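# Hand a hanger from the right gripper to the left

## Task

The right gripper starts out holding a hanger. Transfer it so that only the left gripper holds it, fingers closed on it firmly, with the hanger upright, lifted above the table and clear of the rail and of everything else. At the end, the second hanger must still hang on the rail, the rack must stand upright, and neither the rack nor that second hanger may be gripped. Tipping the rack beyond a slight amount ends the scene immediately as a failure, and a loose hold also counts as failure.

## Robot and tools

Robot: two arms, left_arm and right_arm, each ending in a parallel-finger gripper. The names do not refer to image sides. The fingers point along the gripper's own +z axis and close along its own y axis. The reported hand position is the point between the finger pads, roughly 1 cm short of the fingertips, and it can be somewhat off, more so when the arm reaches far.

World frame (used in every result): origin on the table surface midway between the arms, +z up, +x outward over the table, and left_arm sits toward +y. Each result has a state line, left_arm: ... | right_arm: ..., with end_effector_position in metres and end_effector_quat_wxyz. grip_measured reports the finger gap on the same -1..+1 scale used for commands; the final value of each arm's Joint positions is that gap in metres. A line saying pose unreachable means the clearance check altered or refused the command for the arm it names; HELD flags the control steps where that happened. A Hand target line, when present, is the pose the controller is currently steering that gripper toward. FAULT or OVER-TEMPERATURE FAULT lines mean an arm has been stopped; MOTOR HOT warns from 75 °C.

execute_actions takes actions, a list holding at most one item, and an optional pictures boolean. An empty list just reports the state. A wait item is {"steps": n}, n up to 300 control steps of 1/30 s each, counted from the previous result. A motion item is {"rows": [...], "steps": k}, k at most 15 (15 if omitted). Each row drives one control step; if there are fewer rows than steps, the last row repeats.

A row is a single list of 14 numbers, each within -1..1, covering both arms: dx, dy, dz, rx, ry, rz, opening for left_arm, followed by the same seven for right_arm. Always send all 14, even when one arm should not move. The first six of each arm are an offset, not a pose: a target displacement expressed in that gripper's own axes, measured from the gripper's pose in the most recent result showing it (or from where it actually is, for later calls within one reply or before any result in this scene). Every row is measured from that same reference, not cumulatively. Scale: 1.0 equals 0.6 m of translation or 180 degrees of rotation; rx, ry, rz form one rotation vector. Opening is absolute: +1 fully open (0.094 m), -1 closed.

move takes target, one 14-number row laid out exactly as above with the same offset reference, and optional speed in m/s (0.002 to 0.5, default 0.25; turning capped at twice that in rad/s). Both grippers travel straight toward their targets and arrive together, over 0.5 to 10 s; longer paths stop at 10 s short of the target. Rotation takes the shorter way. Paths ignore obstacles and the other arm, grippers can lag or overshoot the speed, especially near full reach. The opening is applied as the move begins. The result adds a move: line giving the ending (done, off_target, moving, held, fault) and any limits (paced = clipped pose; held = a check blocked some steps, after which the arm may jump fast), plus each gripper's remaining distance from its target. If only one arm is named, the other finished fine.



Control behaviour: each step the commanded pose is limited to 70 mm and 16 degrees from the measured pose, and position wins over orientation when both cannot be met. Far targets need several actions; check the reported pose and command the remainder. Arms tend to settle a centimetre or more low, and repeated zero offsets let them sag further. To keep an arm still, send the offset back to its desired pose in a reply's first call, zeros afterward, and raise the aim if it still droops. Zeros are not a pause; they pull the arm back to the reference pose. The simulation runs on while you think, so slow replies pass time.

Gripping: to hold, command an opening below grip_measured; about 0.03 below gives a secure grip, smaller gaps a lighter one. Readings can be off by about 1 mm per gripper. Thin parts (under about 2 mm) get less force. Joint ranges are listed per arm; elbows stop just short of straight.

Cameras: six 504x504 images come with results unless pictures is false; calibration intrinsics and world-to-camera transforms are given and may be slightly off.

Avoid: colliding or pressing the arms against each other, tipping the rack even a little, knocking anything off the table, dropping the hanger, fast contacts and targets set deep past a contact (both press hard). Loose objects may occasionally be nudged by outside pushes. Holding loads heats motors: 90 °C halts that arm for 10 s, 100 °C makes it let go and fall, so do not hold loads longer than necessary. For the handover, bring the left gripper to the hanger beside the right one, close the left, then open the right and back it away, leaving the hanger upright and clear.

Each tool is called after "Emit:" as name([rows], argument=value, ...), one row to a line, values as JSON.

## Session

Emit:
execute_actions(actions=[])

Scene clock: 0.00 s of 4000.00 s.
left_arm: end_effector_position=(+0.4251, +0.2596, +0.4067) grip_measured=+1.000 end_effector_quat_wxyz=(+0.707, +0.033, +0.706, -0.036) | right_arm: end_effector_position=(+0.2902, +0.0237, +0.4007) grip_measured=-0.853 end_effector_quat_wxyz=(+0.546, -0.129, +0.824, +0.081)
Joint positions: left_arm=[-0.011  1.047  1.044  0.004  0.003 -0.003  0.094] | right_arm=[ 1.195  1.888  2.23  -0.912  0.765  0.41   0.007]
Joint velocities: left_arm=[ 0.007 -0.007 -0.012 -0.022  0.022  0.066  0.   ] | right_arm=[-0.012  0.007 -0.017 -0.022  0.022 -0.007  0.   ]
Hand target (left_arm): +0.423, +0.260, +0.411; +0.709, +0.033, +0.704, -0.036
Hand target (right_arm): +0.290, +0.020, +0.410; +0.553, -0.121, +0.820, +0.087
camera_calibration (this result's frames):
cam_right_wrist: T_world_to_cam=[[0.297882, -0.941576, 0.157166, -0.135938], [-0.714921, -0.329146, -0.616887, 0.506335], [0.632577, 0.0713982, -0.7712, 0.238585], [0, 0, 0, 1]] pos_world=[0.25156, 0.0216277, 0.517714]

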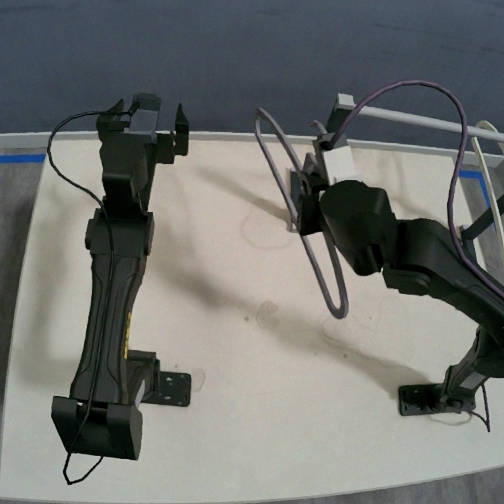

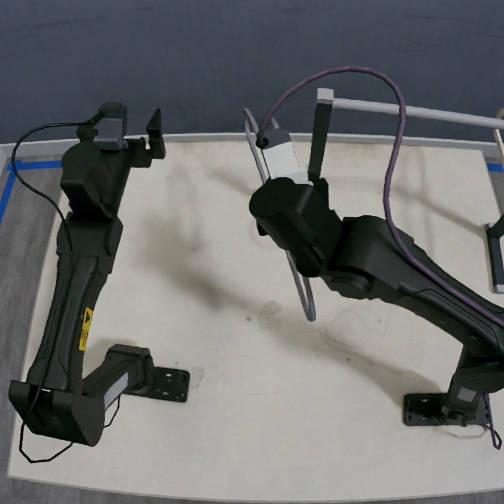

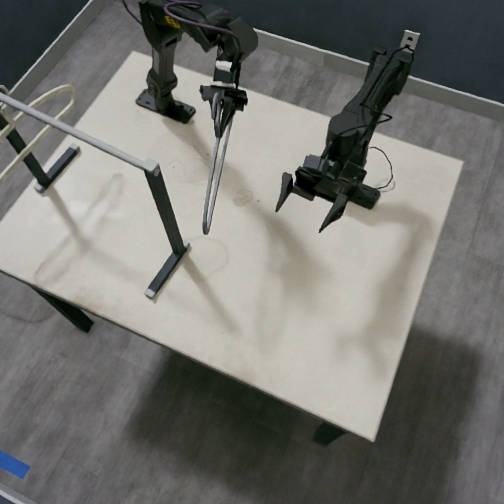

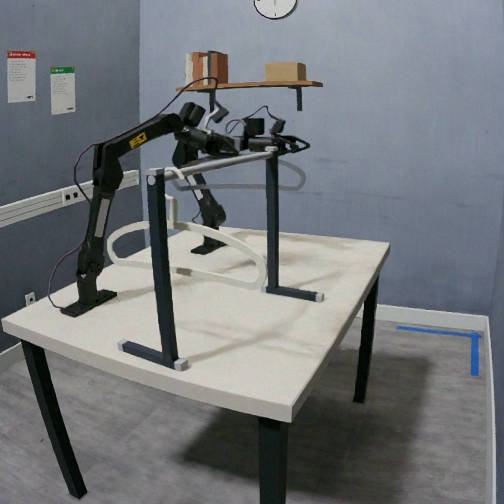

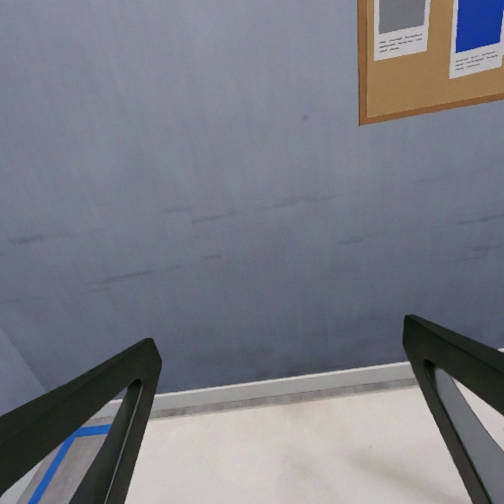

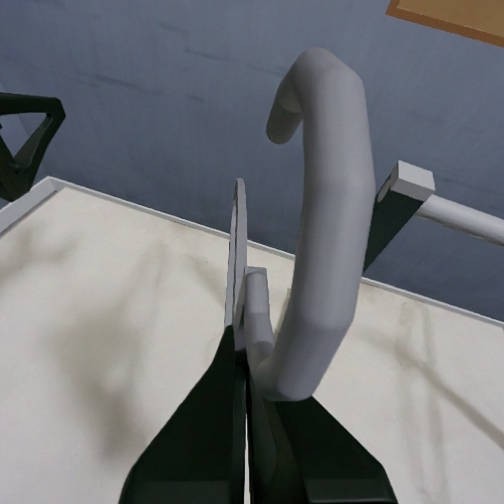

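Emit:
move(target=[0.025,-0.329,-0.113,0.272,0.314,-0.475,0.1,-0.015,-0.005,-0.008,0,-0.008,0.005,-0.9], speed=0.4)

Scene clock: 10.03 s of 4000.00 s.
left_arm: end_effector_position=(+0.3397, +0.0735, +0.3970) grip_measured=+0.101 end_effector_quat_wxyz=(+0.067, -0.163, +0.688, -0.704) | right_arm: end_effector_position=(+0.2898, +0.0230, +0.3993) grip_measured=-0.863 end_effector_quat_wxyz=(+0.545, -0.132, +0.825, +0.078)
Joint positions: left_arm=[-0.14   1.194  1.084  0.11   1.022 -1.709  0.052] | right_arm=[ 1.195  1.888  2.23  -0.92   0.764  0.409  0.006]
Joint velocities: left_arm=[-0.002  0.002 -0.017 -0.007 -0.007 -0.081  0.   ] | right_arm=[-0.022  0.002 -0.012  0.037  0.066 -0.051  0.   ]
Hand target (left_arm): +0.338, +0.070, +0.392; +0.058, -0.158, +0.690, -0.704
Hand target (right_arm): +0.290, +0.020, +0.411; +0.556, -0.121, +0.818, +0.087
Off the commanded pose (left_arm): 0.006 m, 1 deg.
Off the commanded pose (right_arm): 0.012 m, 2 deg.
After step 90, 3.63 s passed at rest.
move: off_target (right_arm)
camera_calibration (this result's frames):
cam_left_wrist: T_world_to_cam=[[-0.00585376, -0.0819657, 0.996618, -0.382939], [-0.99459, 0.103843, 0.0026986, 0.364065], [-0.103713, -0.99121, -0.0821302, 0.232743], [0, 0, 0, 1]] pos_world=[0.383992, 0.161504, 0.399777]
cam_right_wrist: T_world_to_cam=[[0.299563, -0.939841, 0.1642, -0.139575], [-0.716481, -0.335252, -0.611769, 0.50351], [0.630013, 0.0656176, -0.773807, 0.239739], [0, 0, 0, 1]] pos_world=[0.251528, 0.0218933, 0.516462]

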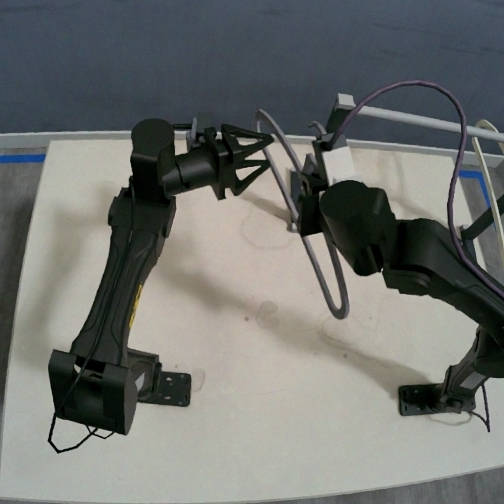

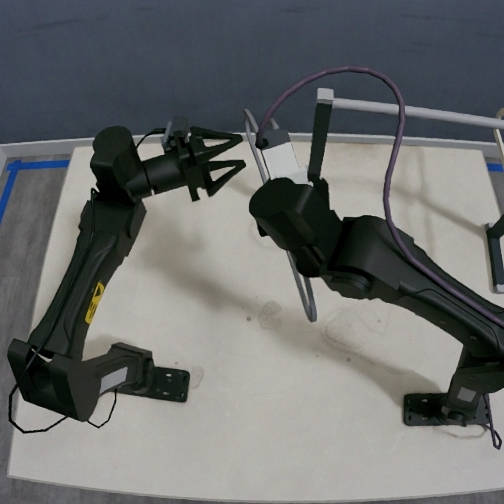

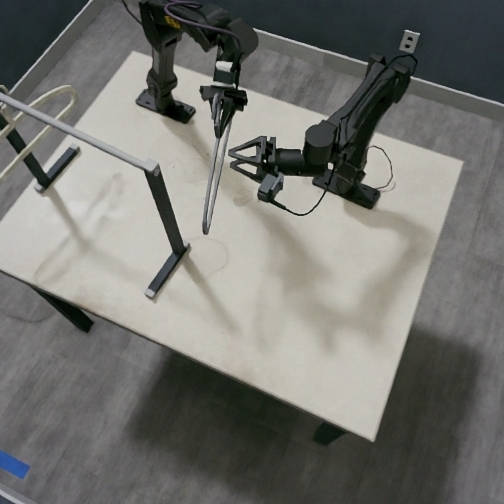

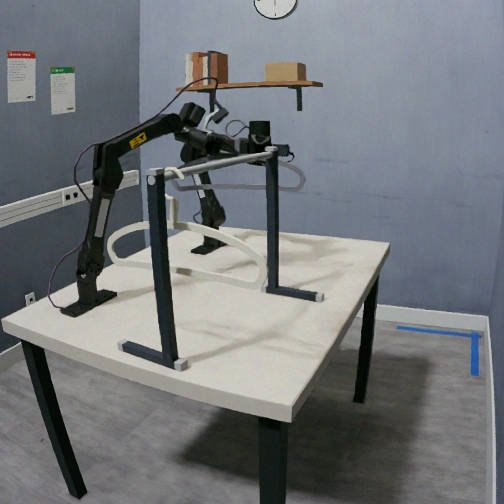

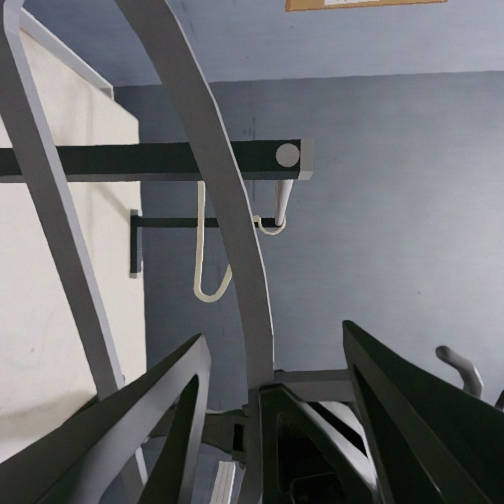

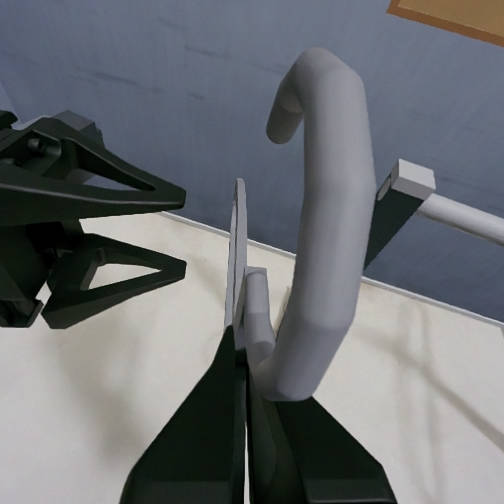

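Emit:
move(target=[0,0.012,0.092,0,0,-0.008,-0.05,-0.017,-0.004,-0.009,0,-0.01,0.006,-0.9], speed=0.1)

Scene clock: 13.03 s of 4000.00 s.
left_arm: end_effector_position=(+0.3530, +0.0237, +0.3805) grip_measured=-0.048 end_effector_quat_wxyz=(+0.048, -0.178, +0.691, -0.699) | right_arm: end_effector_position=(+0.2897, +0.0228, +0.3990) grip_measured=-0.863 end_effector_quat_wxyz=(+0.544, -0.133, +0.825, +0.077)
Joint positions: left_arm=[-0.306  1.301  1.109  0.166  0.862 -1.734  0.045] | right_arm=[ 1.195  1.888  2.23  -0.922  0.764  0.407  0.006]
Joint velocities: left_arm=[-0.012 -0.002 -0.002  0.022  0.051  0.022  0.   ] | right_arm=[ 0.007  0.002  0.012 -0.051 -0.066 -0.022  0.   ]
Hand target (left_arm): +0.356, +0.021, +0.390; +0.058, -0.171, +0.686, -0.705
Hand target (right_arm): +0.289, +0.020, +0.411; +0.557, -0.122, +0.817, +0.085
Off the commanded pose (left_arm): 0.010 m, 2 deg.
Off the commanded pose (right_arm): 0.012 m, 2 deg.
move: off_target (right_arm)
camera_calibration (this result's frames):
cam_left_wrist: T_world_to_cam=[[0.0421204, -0.0837784, 0.995594, -0.387016], [-0.99265, 0.109649, 0.0512227, 0.363162], [-0.113458, -0.990433, -0.0785441, 0.185532], [0, 0, 0, 1]] pos_world=[0.397843, 0.111513, 0.381281]
cam_right_wrist: T_world_to_cam=[[0.300314, -0.939048, 0.167333, -0.141163], [-0.716383, -0.337881, -0.610437, 0.502691], [0.629768, 0.0634478, -0.774188, 0.239832], [0, 0, 0, 1]] pos_world=[0.251474, 0.0220744, 0.516157]

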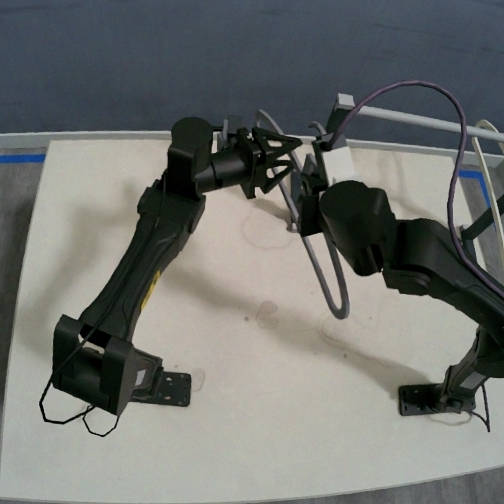

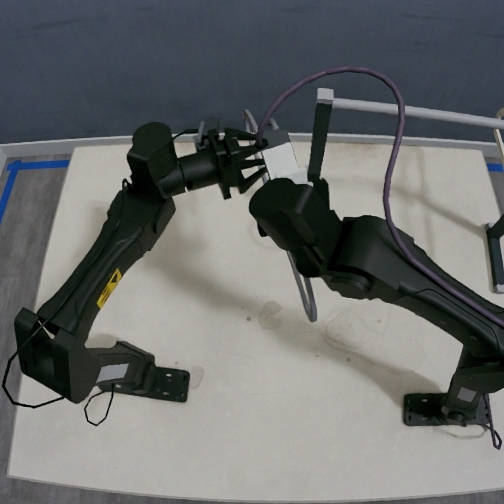

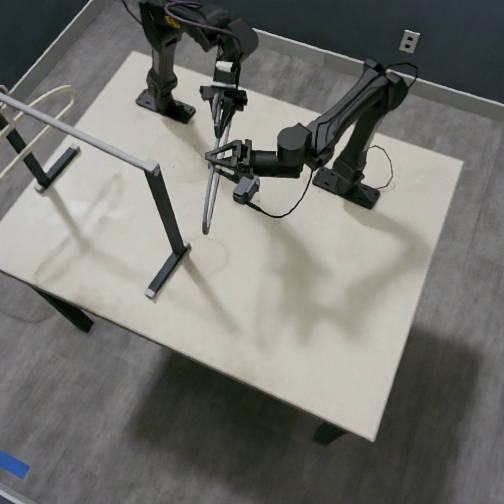

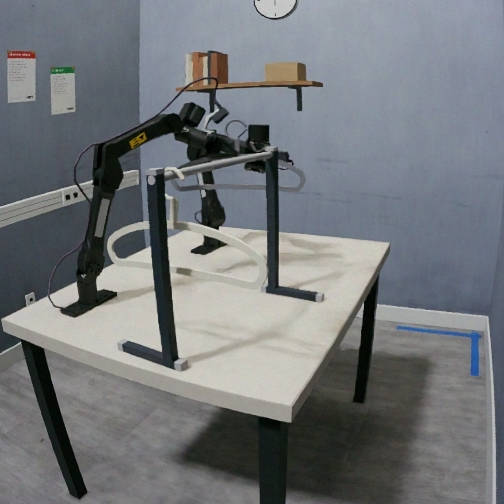

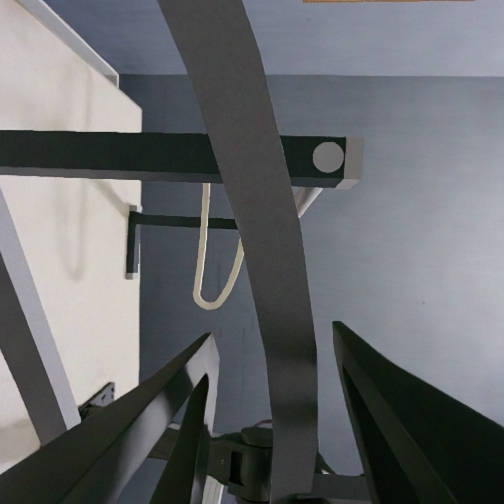

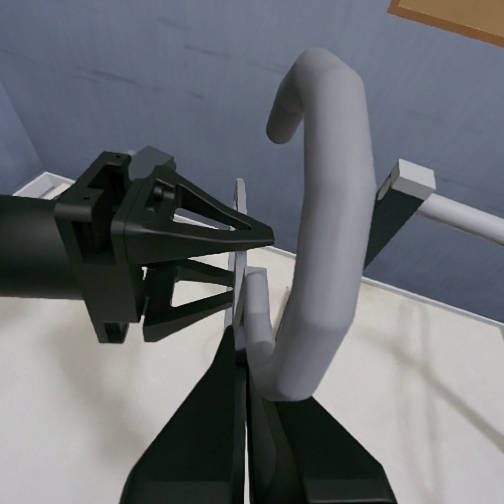

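Emit:
move(target=[0,-0.013,0.006,0.008,0,0.018,-0.35,-0.017,-0.004,-0.009,0,-0.01,0.006,-0.9], speed=0.05)

Scene clock: 16.00 s of 4000.00 s.
left_arm: end_effector_position=(+0.3533, +0.0238, +0.3849) grip_measured=-0.348 end_effector_quat_wxyz=(+0.061, -0.165, +0.688, -0.704) | right_arm: end_effector_position=(+0.2896, +0.0227, +0.3986) grip_measured=-0.863 end_effector_quat_wxyz=(+0.544, -0.134, +0.825, +0.076)
Joint positions: left_arm=[-0.306  1.301  1.109  0.189  0.86  -1.718  0.031] | right_arm=[ 1.195  1.888  2.23  -0.925  0.763  0.404  0.006]
Joint velocities: left_arm=[ 0.012 -0.002  0.007 -0.022  0.007  0.037  0.   ] | right_arm=[ 0.002 -0.022 -0.007 -0.066 -0.037 -0.037 -0.001]
Hand target (left_arm): +0.355, +0.021, +0.388; +0.070, -0.157, +0.687, -0.706
Hand target (right_arm): +0.289, +0.020, +0.410; +0.556, -0.124, +0.818, +0.084
Off the commanded pose (left_arm): 0.005 m, 1 deg.
Off the commanded pose (right_arm): 0.012 m, 2 deg.
move: off_target (right_arm)
camera_calibration (this result's frames):
cam_left_wrist: T_world_to_cam=[[0.00563361, -0.0797527, 0.996799, -0.379083], [-0.994004, 0.108407, 0.0142914, 0.37797], [-0.1092, -0.990902, -0.0786638, 0.184527], [0, 0, 0, 1]] pos_world=[0.397989, 0.111641, 0.386983]
cam_right_wrist: T_world_to_cam=[[0.301549, -0.938, 0.170951, -0.143042], [-0.716269, -0.341207, -0.608717, 0.501648], [0.629306, 0.061111, -0.774751, 0.240022], [0, 0, 0, 1]] pos_world=[0.251403, 0.0223244, 0.515772]

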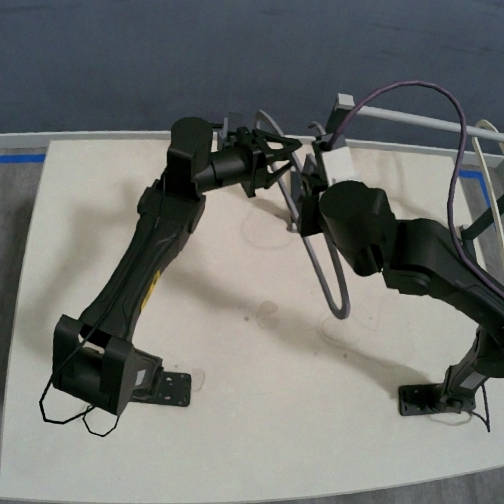

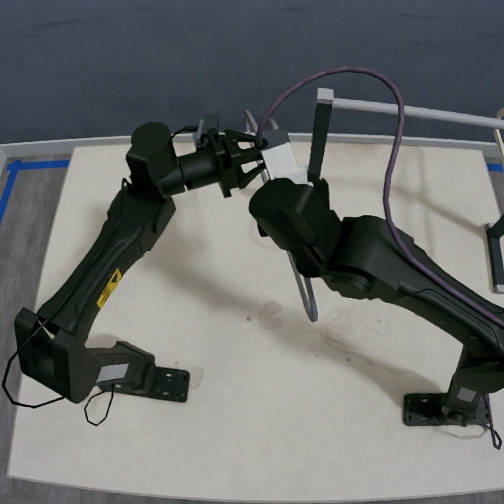

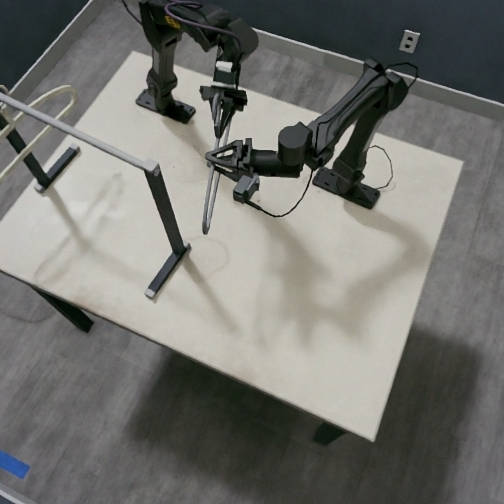

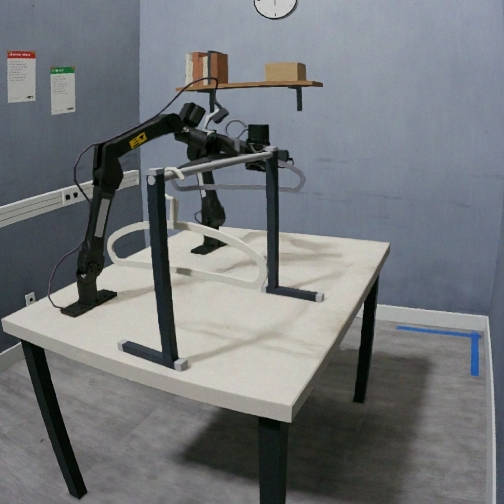

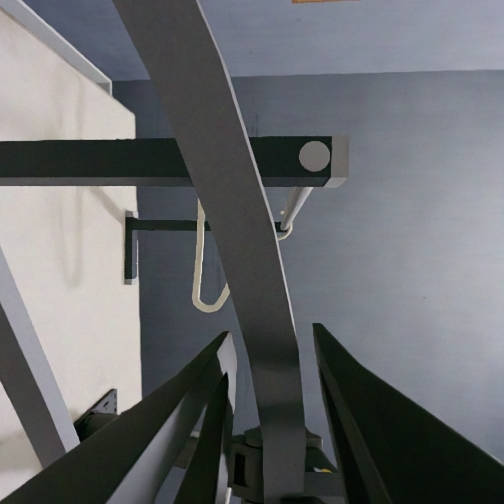

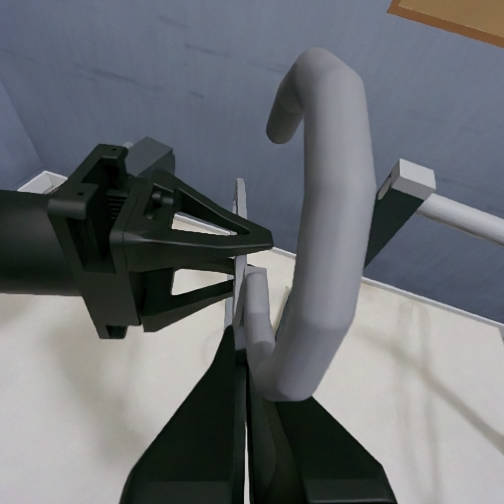

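Emit:
move(target=[0,0,0,0,0,0,-0.8,-0.017,-0.004,-0.009,0,-0.01,0.006,-0.9], speed=0.05)

Scene clock: 18.50 s of 4000.00 s.
left_arm: end_effector_position=(+0.3533, +0.0238, +0.3853) grip_measured=-0.719 end_effector_quat_wxyz=(+0.063, -0.163, +0.688, -0.704) | right_arm: end_effector_position=(+0.2894, +0.0227, +0.3981) grip_measured=-0.863 end_effector_quat_wxyz=(+0.543, -0.135, +0.825, +0.076)
Joint positions: left_arm=[-0.306  1.301  1.109  0.191  0.86  -1.714  0.013] | right_arm=[ 1.195  1.888  2.23  -0.927  0.762  0.404  0.006]
Joint velocities: left_arm=[-0.007 -0.012  0.002 -0.007  0.007  0.007 -0.   ] | right_arm=[-0.002  0.007 -0.012 -0.007 -0.022  0.051  0.001]
Hand target (left_arm): +0.353, +0.024, +0.385; +0.061, -0.165, +0.688, -0.704
Hand target (right_arm): +0.289, +0.020, +0.410; +0.556, -0.125, +0.818, +0.083
Off the commanded pose (left_arm): 0.000 m, 0 deg.
Off the commanded pose (right_arm): 0.012 m, 2 deg.
move: off_target (right_arm)
camera_calibration (this result's frames):
cam_left_wrist: T_world_to_cam=[[-0.0004458, -0.0802114, 0.996778, -0.377342], [-0.994072, 0.108405, 0.00827884, 0.380305], [-0.10872, -0.990866, -0.0797843, 0.184822], [0, 0, 0, 1]] pos_world=[0.397977, 0.111639, 0.387724]
cam_right_wrist: T_world_to_cam=[[0.303034, -0.937314, 0.172081, -0.143795], [-0.716865, -0.343183, -0.606902, 0.50069], [0.627913, 0.0605534, -0.775924, 0.240667], [0, 0, 0, 1]] pos_world=[0.251383, 0.0224741, 0.515353]

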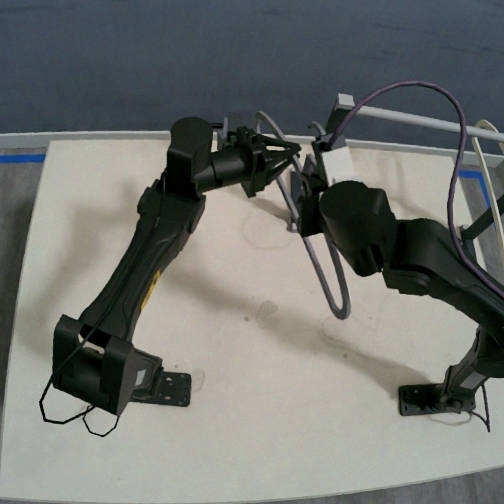

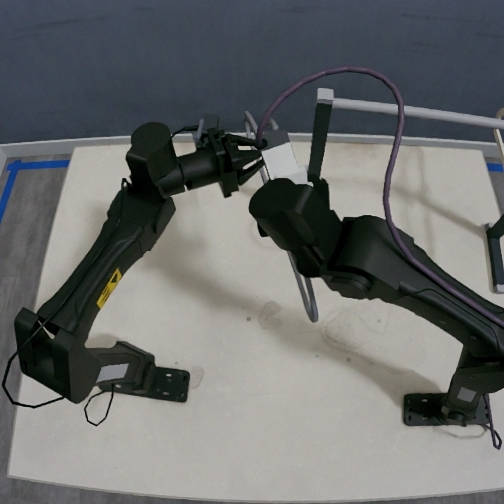

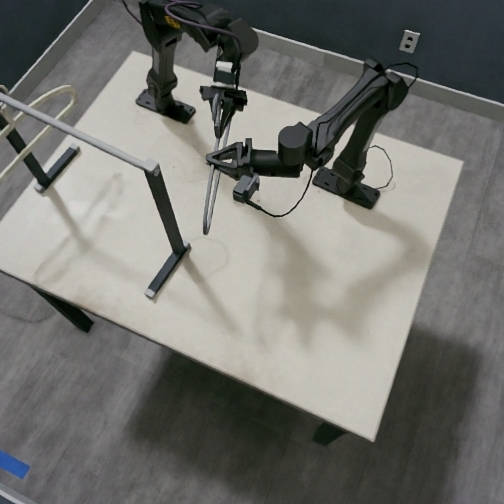

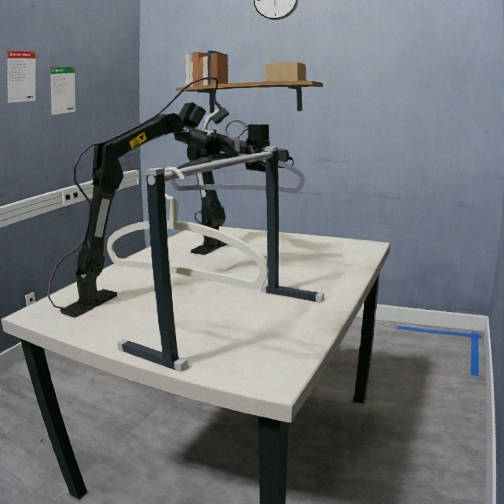

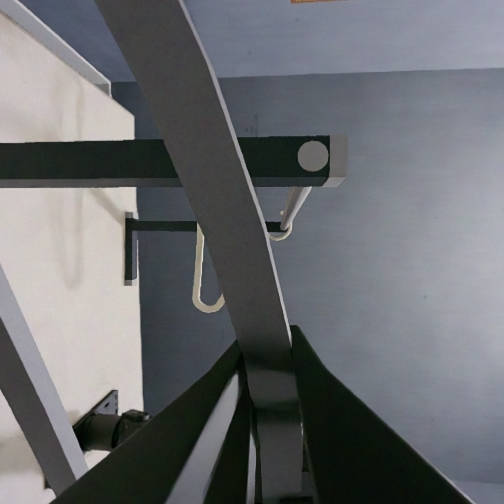

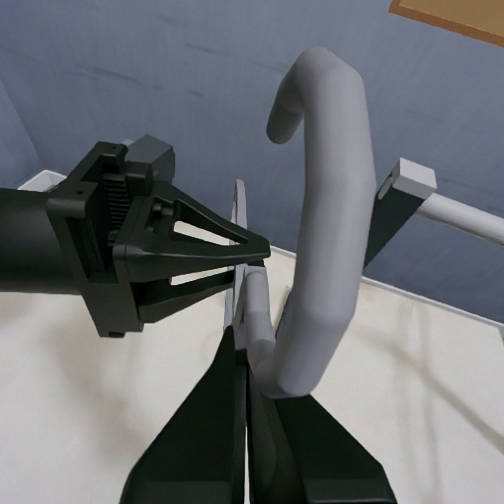

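Emit:
execute_actions([
  {"rows":[[0,0,0,0,0,0,-0.8,-0.012,0,-0.006,0,-0.009,0,-0.3]],"steps":12},
], pictures=false)

Emit:
move(target=[0,0,0,0,0,0,-0.8,-0.03,-0.01,-0.17,0,-0.01,0,-0.3], speed=0.15)

Scene clock: 20.73 s of 4000.00 s.
left_arm: end_effector_position=(+0.3534, +0.0238, +0.3853) grip_measured=-0.719 end_effector_quat_wxyz=(+0.063, -0.163, +0.688, -0.704) | right_arm: end_effector_position=(+0.2902, +0.0246, +0.4013) grip_measured=-0.302 end_effector_quat_wxyz=(+0.548, -0.137, +0.822, +0.078)
Joint positions: left_arm=[-0.306  1.301  1.109  0.191  0.86  -1.714  0.013] | right_arm=[ 1.195  1.888  2.23  -0.908  0.762  0.389  0.033]
Joint velocities: left_arm=[ 0.002  0.007 -0.007  0.051  0.007 -0.051 -0.   ] | right_arm=[-0.002 -0.007 -0.007  0.066 -0.022 -0.022 -0.001]
Hand target (left_arm): +0.353, +0.024, +0.385; +0.063, -0.163, +0.688, -0.704
Hand target (right_arm): +0.289, +0.023, +0.406; +0.554, -0.134, +0.818, +0.077
Off the commanded pose (left_arm): 0.000 m, 0 deg.
Off the commanded pose (right_arm): 0.005 m, 1 deg.
Steps of this call (steps 1 to 55: nothing new was sent; steps 56 to 67: all 12 steps of this action). Readings (end_effector_position):
56: left_arm (+0.3534, +0.0238, +0.3853) | right_arm (+0.2894, +0.0228, +0.3983)
57: left_arm (+0.3534, +0.0238, +0.3853) | right_arm (+0.2896, +0.0232, +0.3989)
59: left_arm (+0.3534, +0.0238, +0.3853) | right_arm (+0.2899, +0.0238, +0.4000)
63: left_arm (+0.3534, +0.0238, +0.3853) | right_arm (+0.2901, +0.0243, +0.4009)
67: the state above

Scene clock: 22.43 s of 4000.00 s.
left_arm: end_effector_position=(+0.3532, +0.0238, +0.3853) grip_measured=-0.719 end_effector_quat_wxyz=(+0.063, -0.163, +0.688, -0.704) | right_arm: end_effector_position=(+0.2090, -0.0073, +0.4555) grip_measured=-0.302 end_effector_quat_wxyz=(+0.557, -0.140, +0.814, +0.085)
Joint positions: left_arm=[-0.306  1.301  1.109  0.191  0.861 -1.714  0.013] | right_arm=[ 1.391  1.846  2.459 -1.261  0.923  0.523  0.033]
Joint velocities: left_arm=[-0.002  0.007 -0.002 -0.007  0.022 -0.022  0.   ] | right_arm=[ 0.012 -0.007  0.022  0.007 -0.037  0.022  0.   ]
Hand target (left_arm): +0.353, +0.024, +0.385; +0.063, -0.163, +0.688, -0.704
Hand target (right_arm): +0.208, -0.006, +0.457; +0.562, -0.136, +0.812, +0.080
Off the commanded pose (left_arm): 0.000 m, 0 deg.
Off the commanded pose (right_arm): 0.002 m, 1 deg.
move: done
camera_calibration (this result's frames):
cam_left_wrist: T_world_to_cam=[[-0.000846044, -0.0805957, 0.996747, -0.37711], [-0.994034, 0.108781, 0.00795217, 0.380347], [-0.109068, -0.990793, -0.0802069, 0.185072], [0, 0, 0, 1]] pos_world=[0.397945, 0.1116, 0.387703]
cam_right_wrist: T_world_to_cam=[[0.314875, -0.934232, 0.167523, -0.157791], [-0.688666, -0.346337, -0.637016, 0.475391], [0.653141, 0.0852128, -0.752427, 0.321627], [0, 0, 0, 1]] pos_world=[0.167003, -0.0101748, 0.571267]

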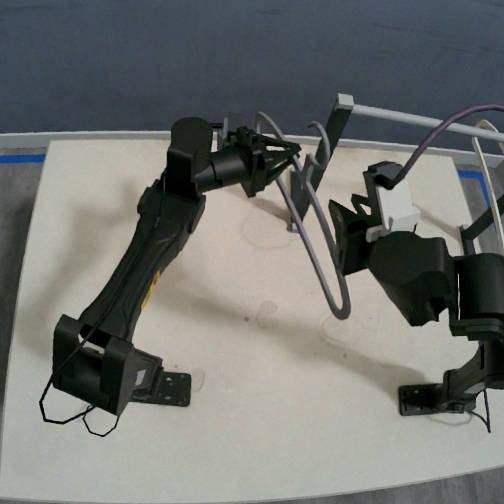

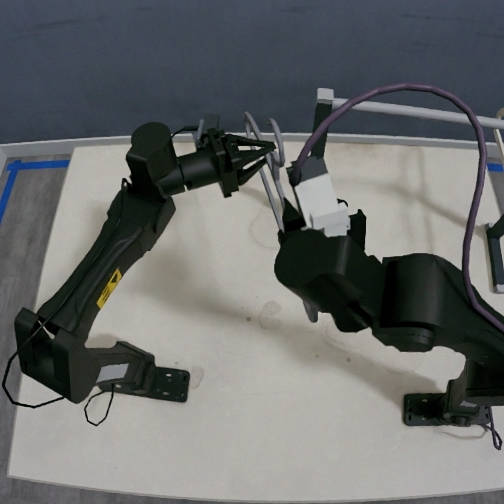

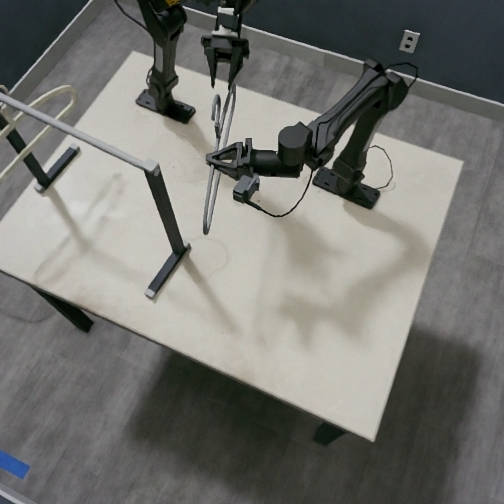

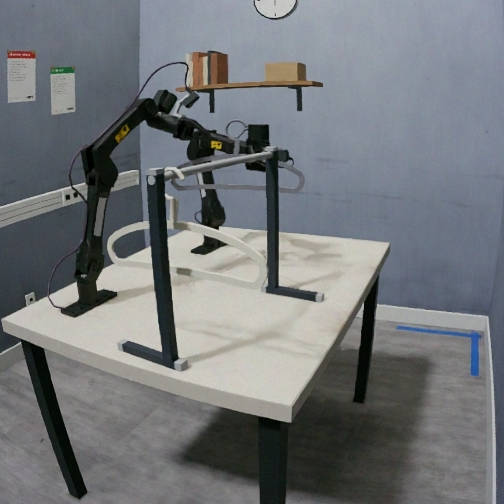

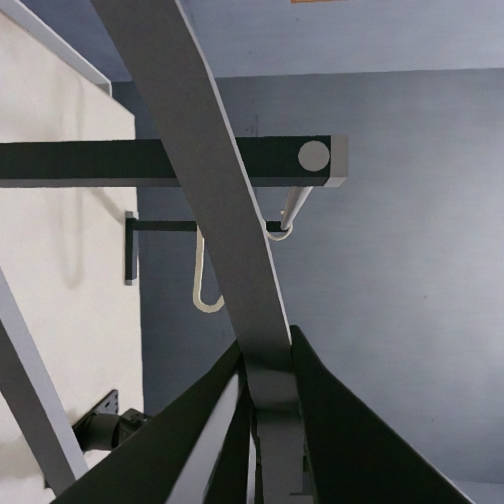

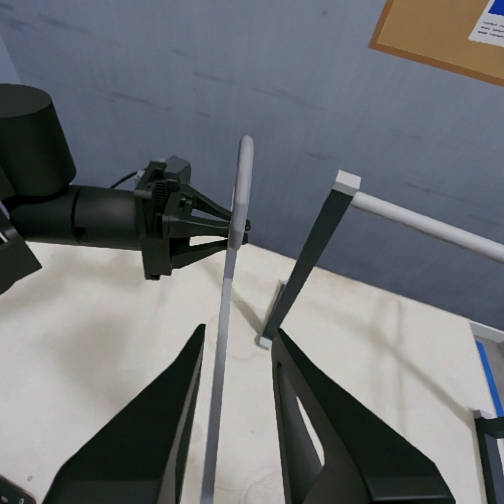

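Emit:
move(target=[0,0.0,-0.24,0.009,-0.065,0,-0.8,-0.01,-0.11,0,0,0,0,-0.3], speed=0.15)

Scene clock: 25.83 s of 4000.00 s.
left_arm: end_effector_position=(+0.3162, +0.1597, +0.3842) grip_measured=-0.719 end_effector_quat_wxyz=(+0.134, -0.238, +0.667, -0.693) | right_arm: end_effector_position=(+0.2305, -0.0612, +0.4558) grip_measured=-0.302 end_effector_quat_wxyz=(+0.554, -0.147, +0.816, +0.080)
Joint positions: left_arm=[ 0.177  0.942  0.915  0.016  1.132 -1.714  0.013] | right_arm=[ 1.266  1.613  2.159 -1.125  0.816  0.409  0.033]
Joint velocities: left_arm=[-0.002  0.007  0.002  0.037 -0.066 -0.007  0.001] | right_arm=[-0.012  0.002 -0.002 -0.037  0.037 -0.051  0.   ]
Hand target (left_arm): +0.308, +0.160, +0.385; +0.135, -0.233, +0.668, -0.694
Hand target (right_arm): +0.231, -0.069, +0.462; +0.557, -0.140, +0.814, +0.085
Off the commanded pose (left_arm): 0.009 m, 1 deg.
Off the commanded pose (right_arm): 0.010 m, 1 deg.
move: done
camera_calibration (this result's frames):
cam_left_wrist: T_world_to_cam=[[0.0255759, -0.0779867, 0.996626, -0.373832], [-0.994577, -0.102523, 0.0175008, 0.358962], [0.100812, -0.991669, -0.0801858, 0.249344], [0, 0, 0, 1]] pos_world=[0.341439, 0.254915, 0.386283]
cam_right_wrist: T_world_to_cam=[[0.320581, -0.92965, 0.181602, -0.222392], [-0.690645, -0.360618, -0.626869, 0.466708], [0.648257, 0.0755399, -0.757665, 0.31537], [0, 0, 0, 1]] pos_world=[0.189184, -0.0622665, 0.571896]

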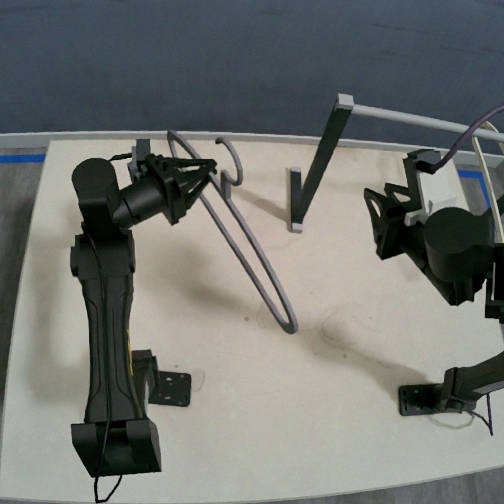

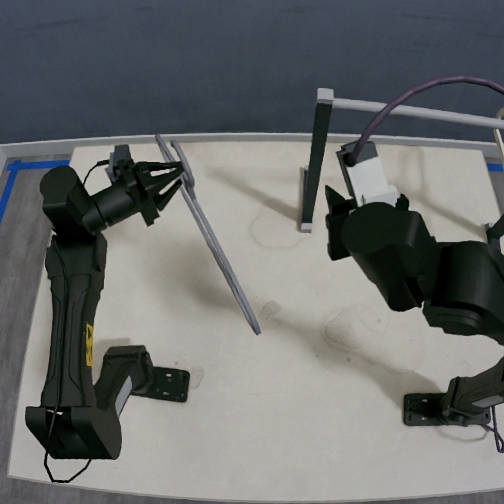

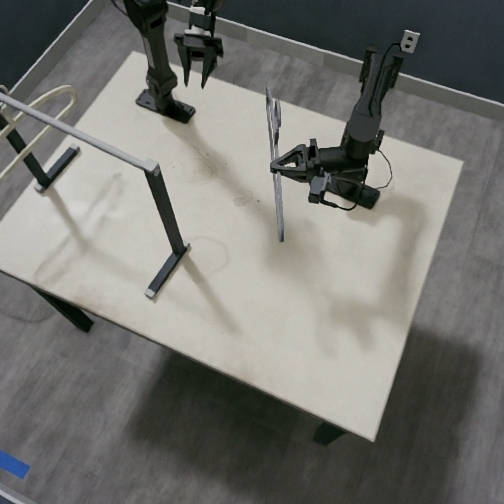

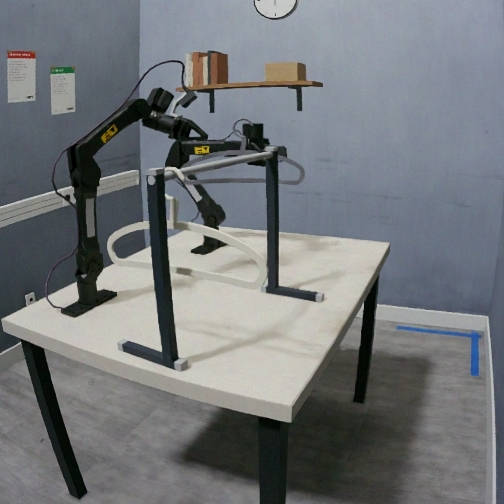

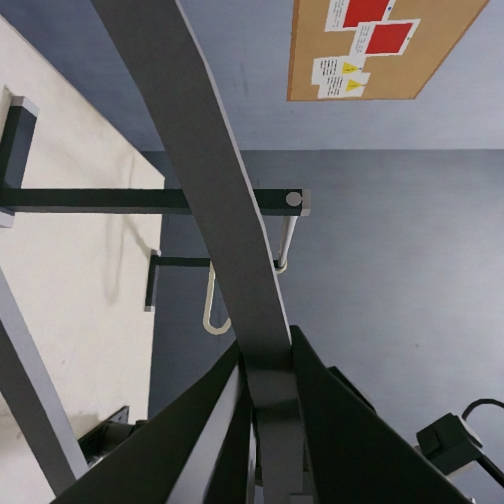

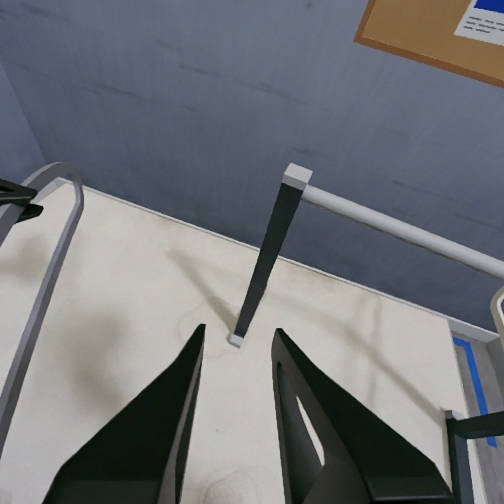

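Emit:
finished_scene(scene=2)

The scene is finished: the task was done.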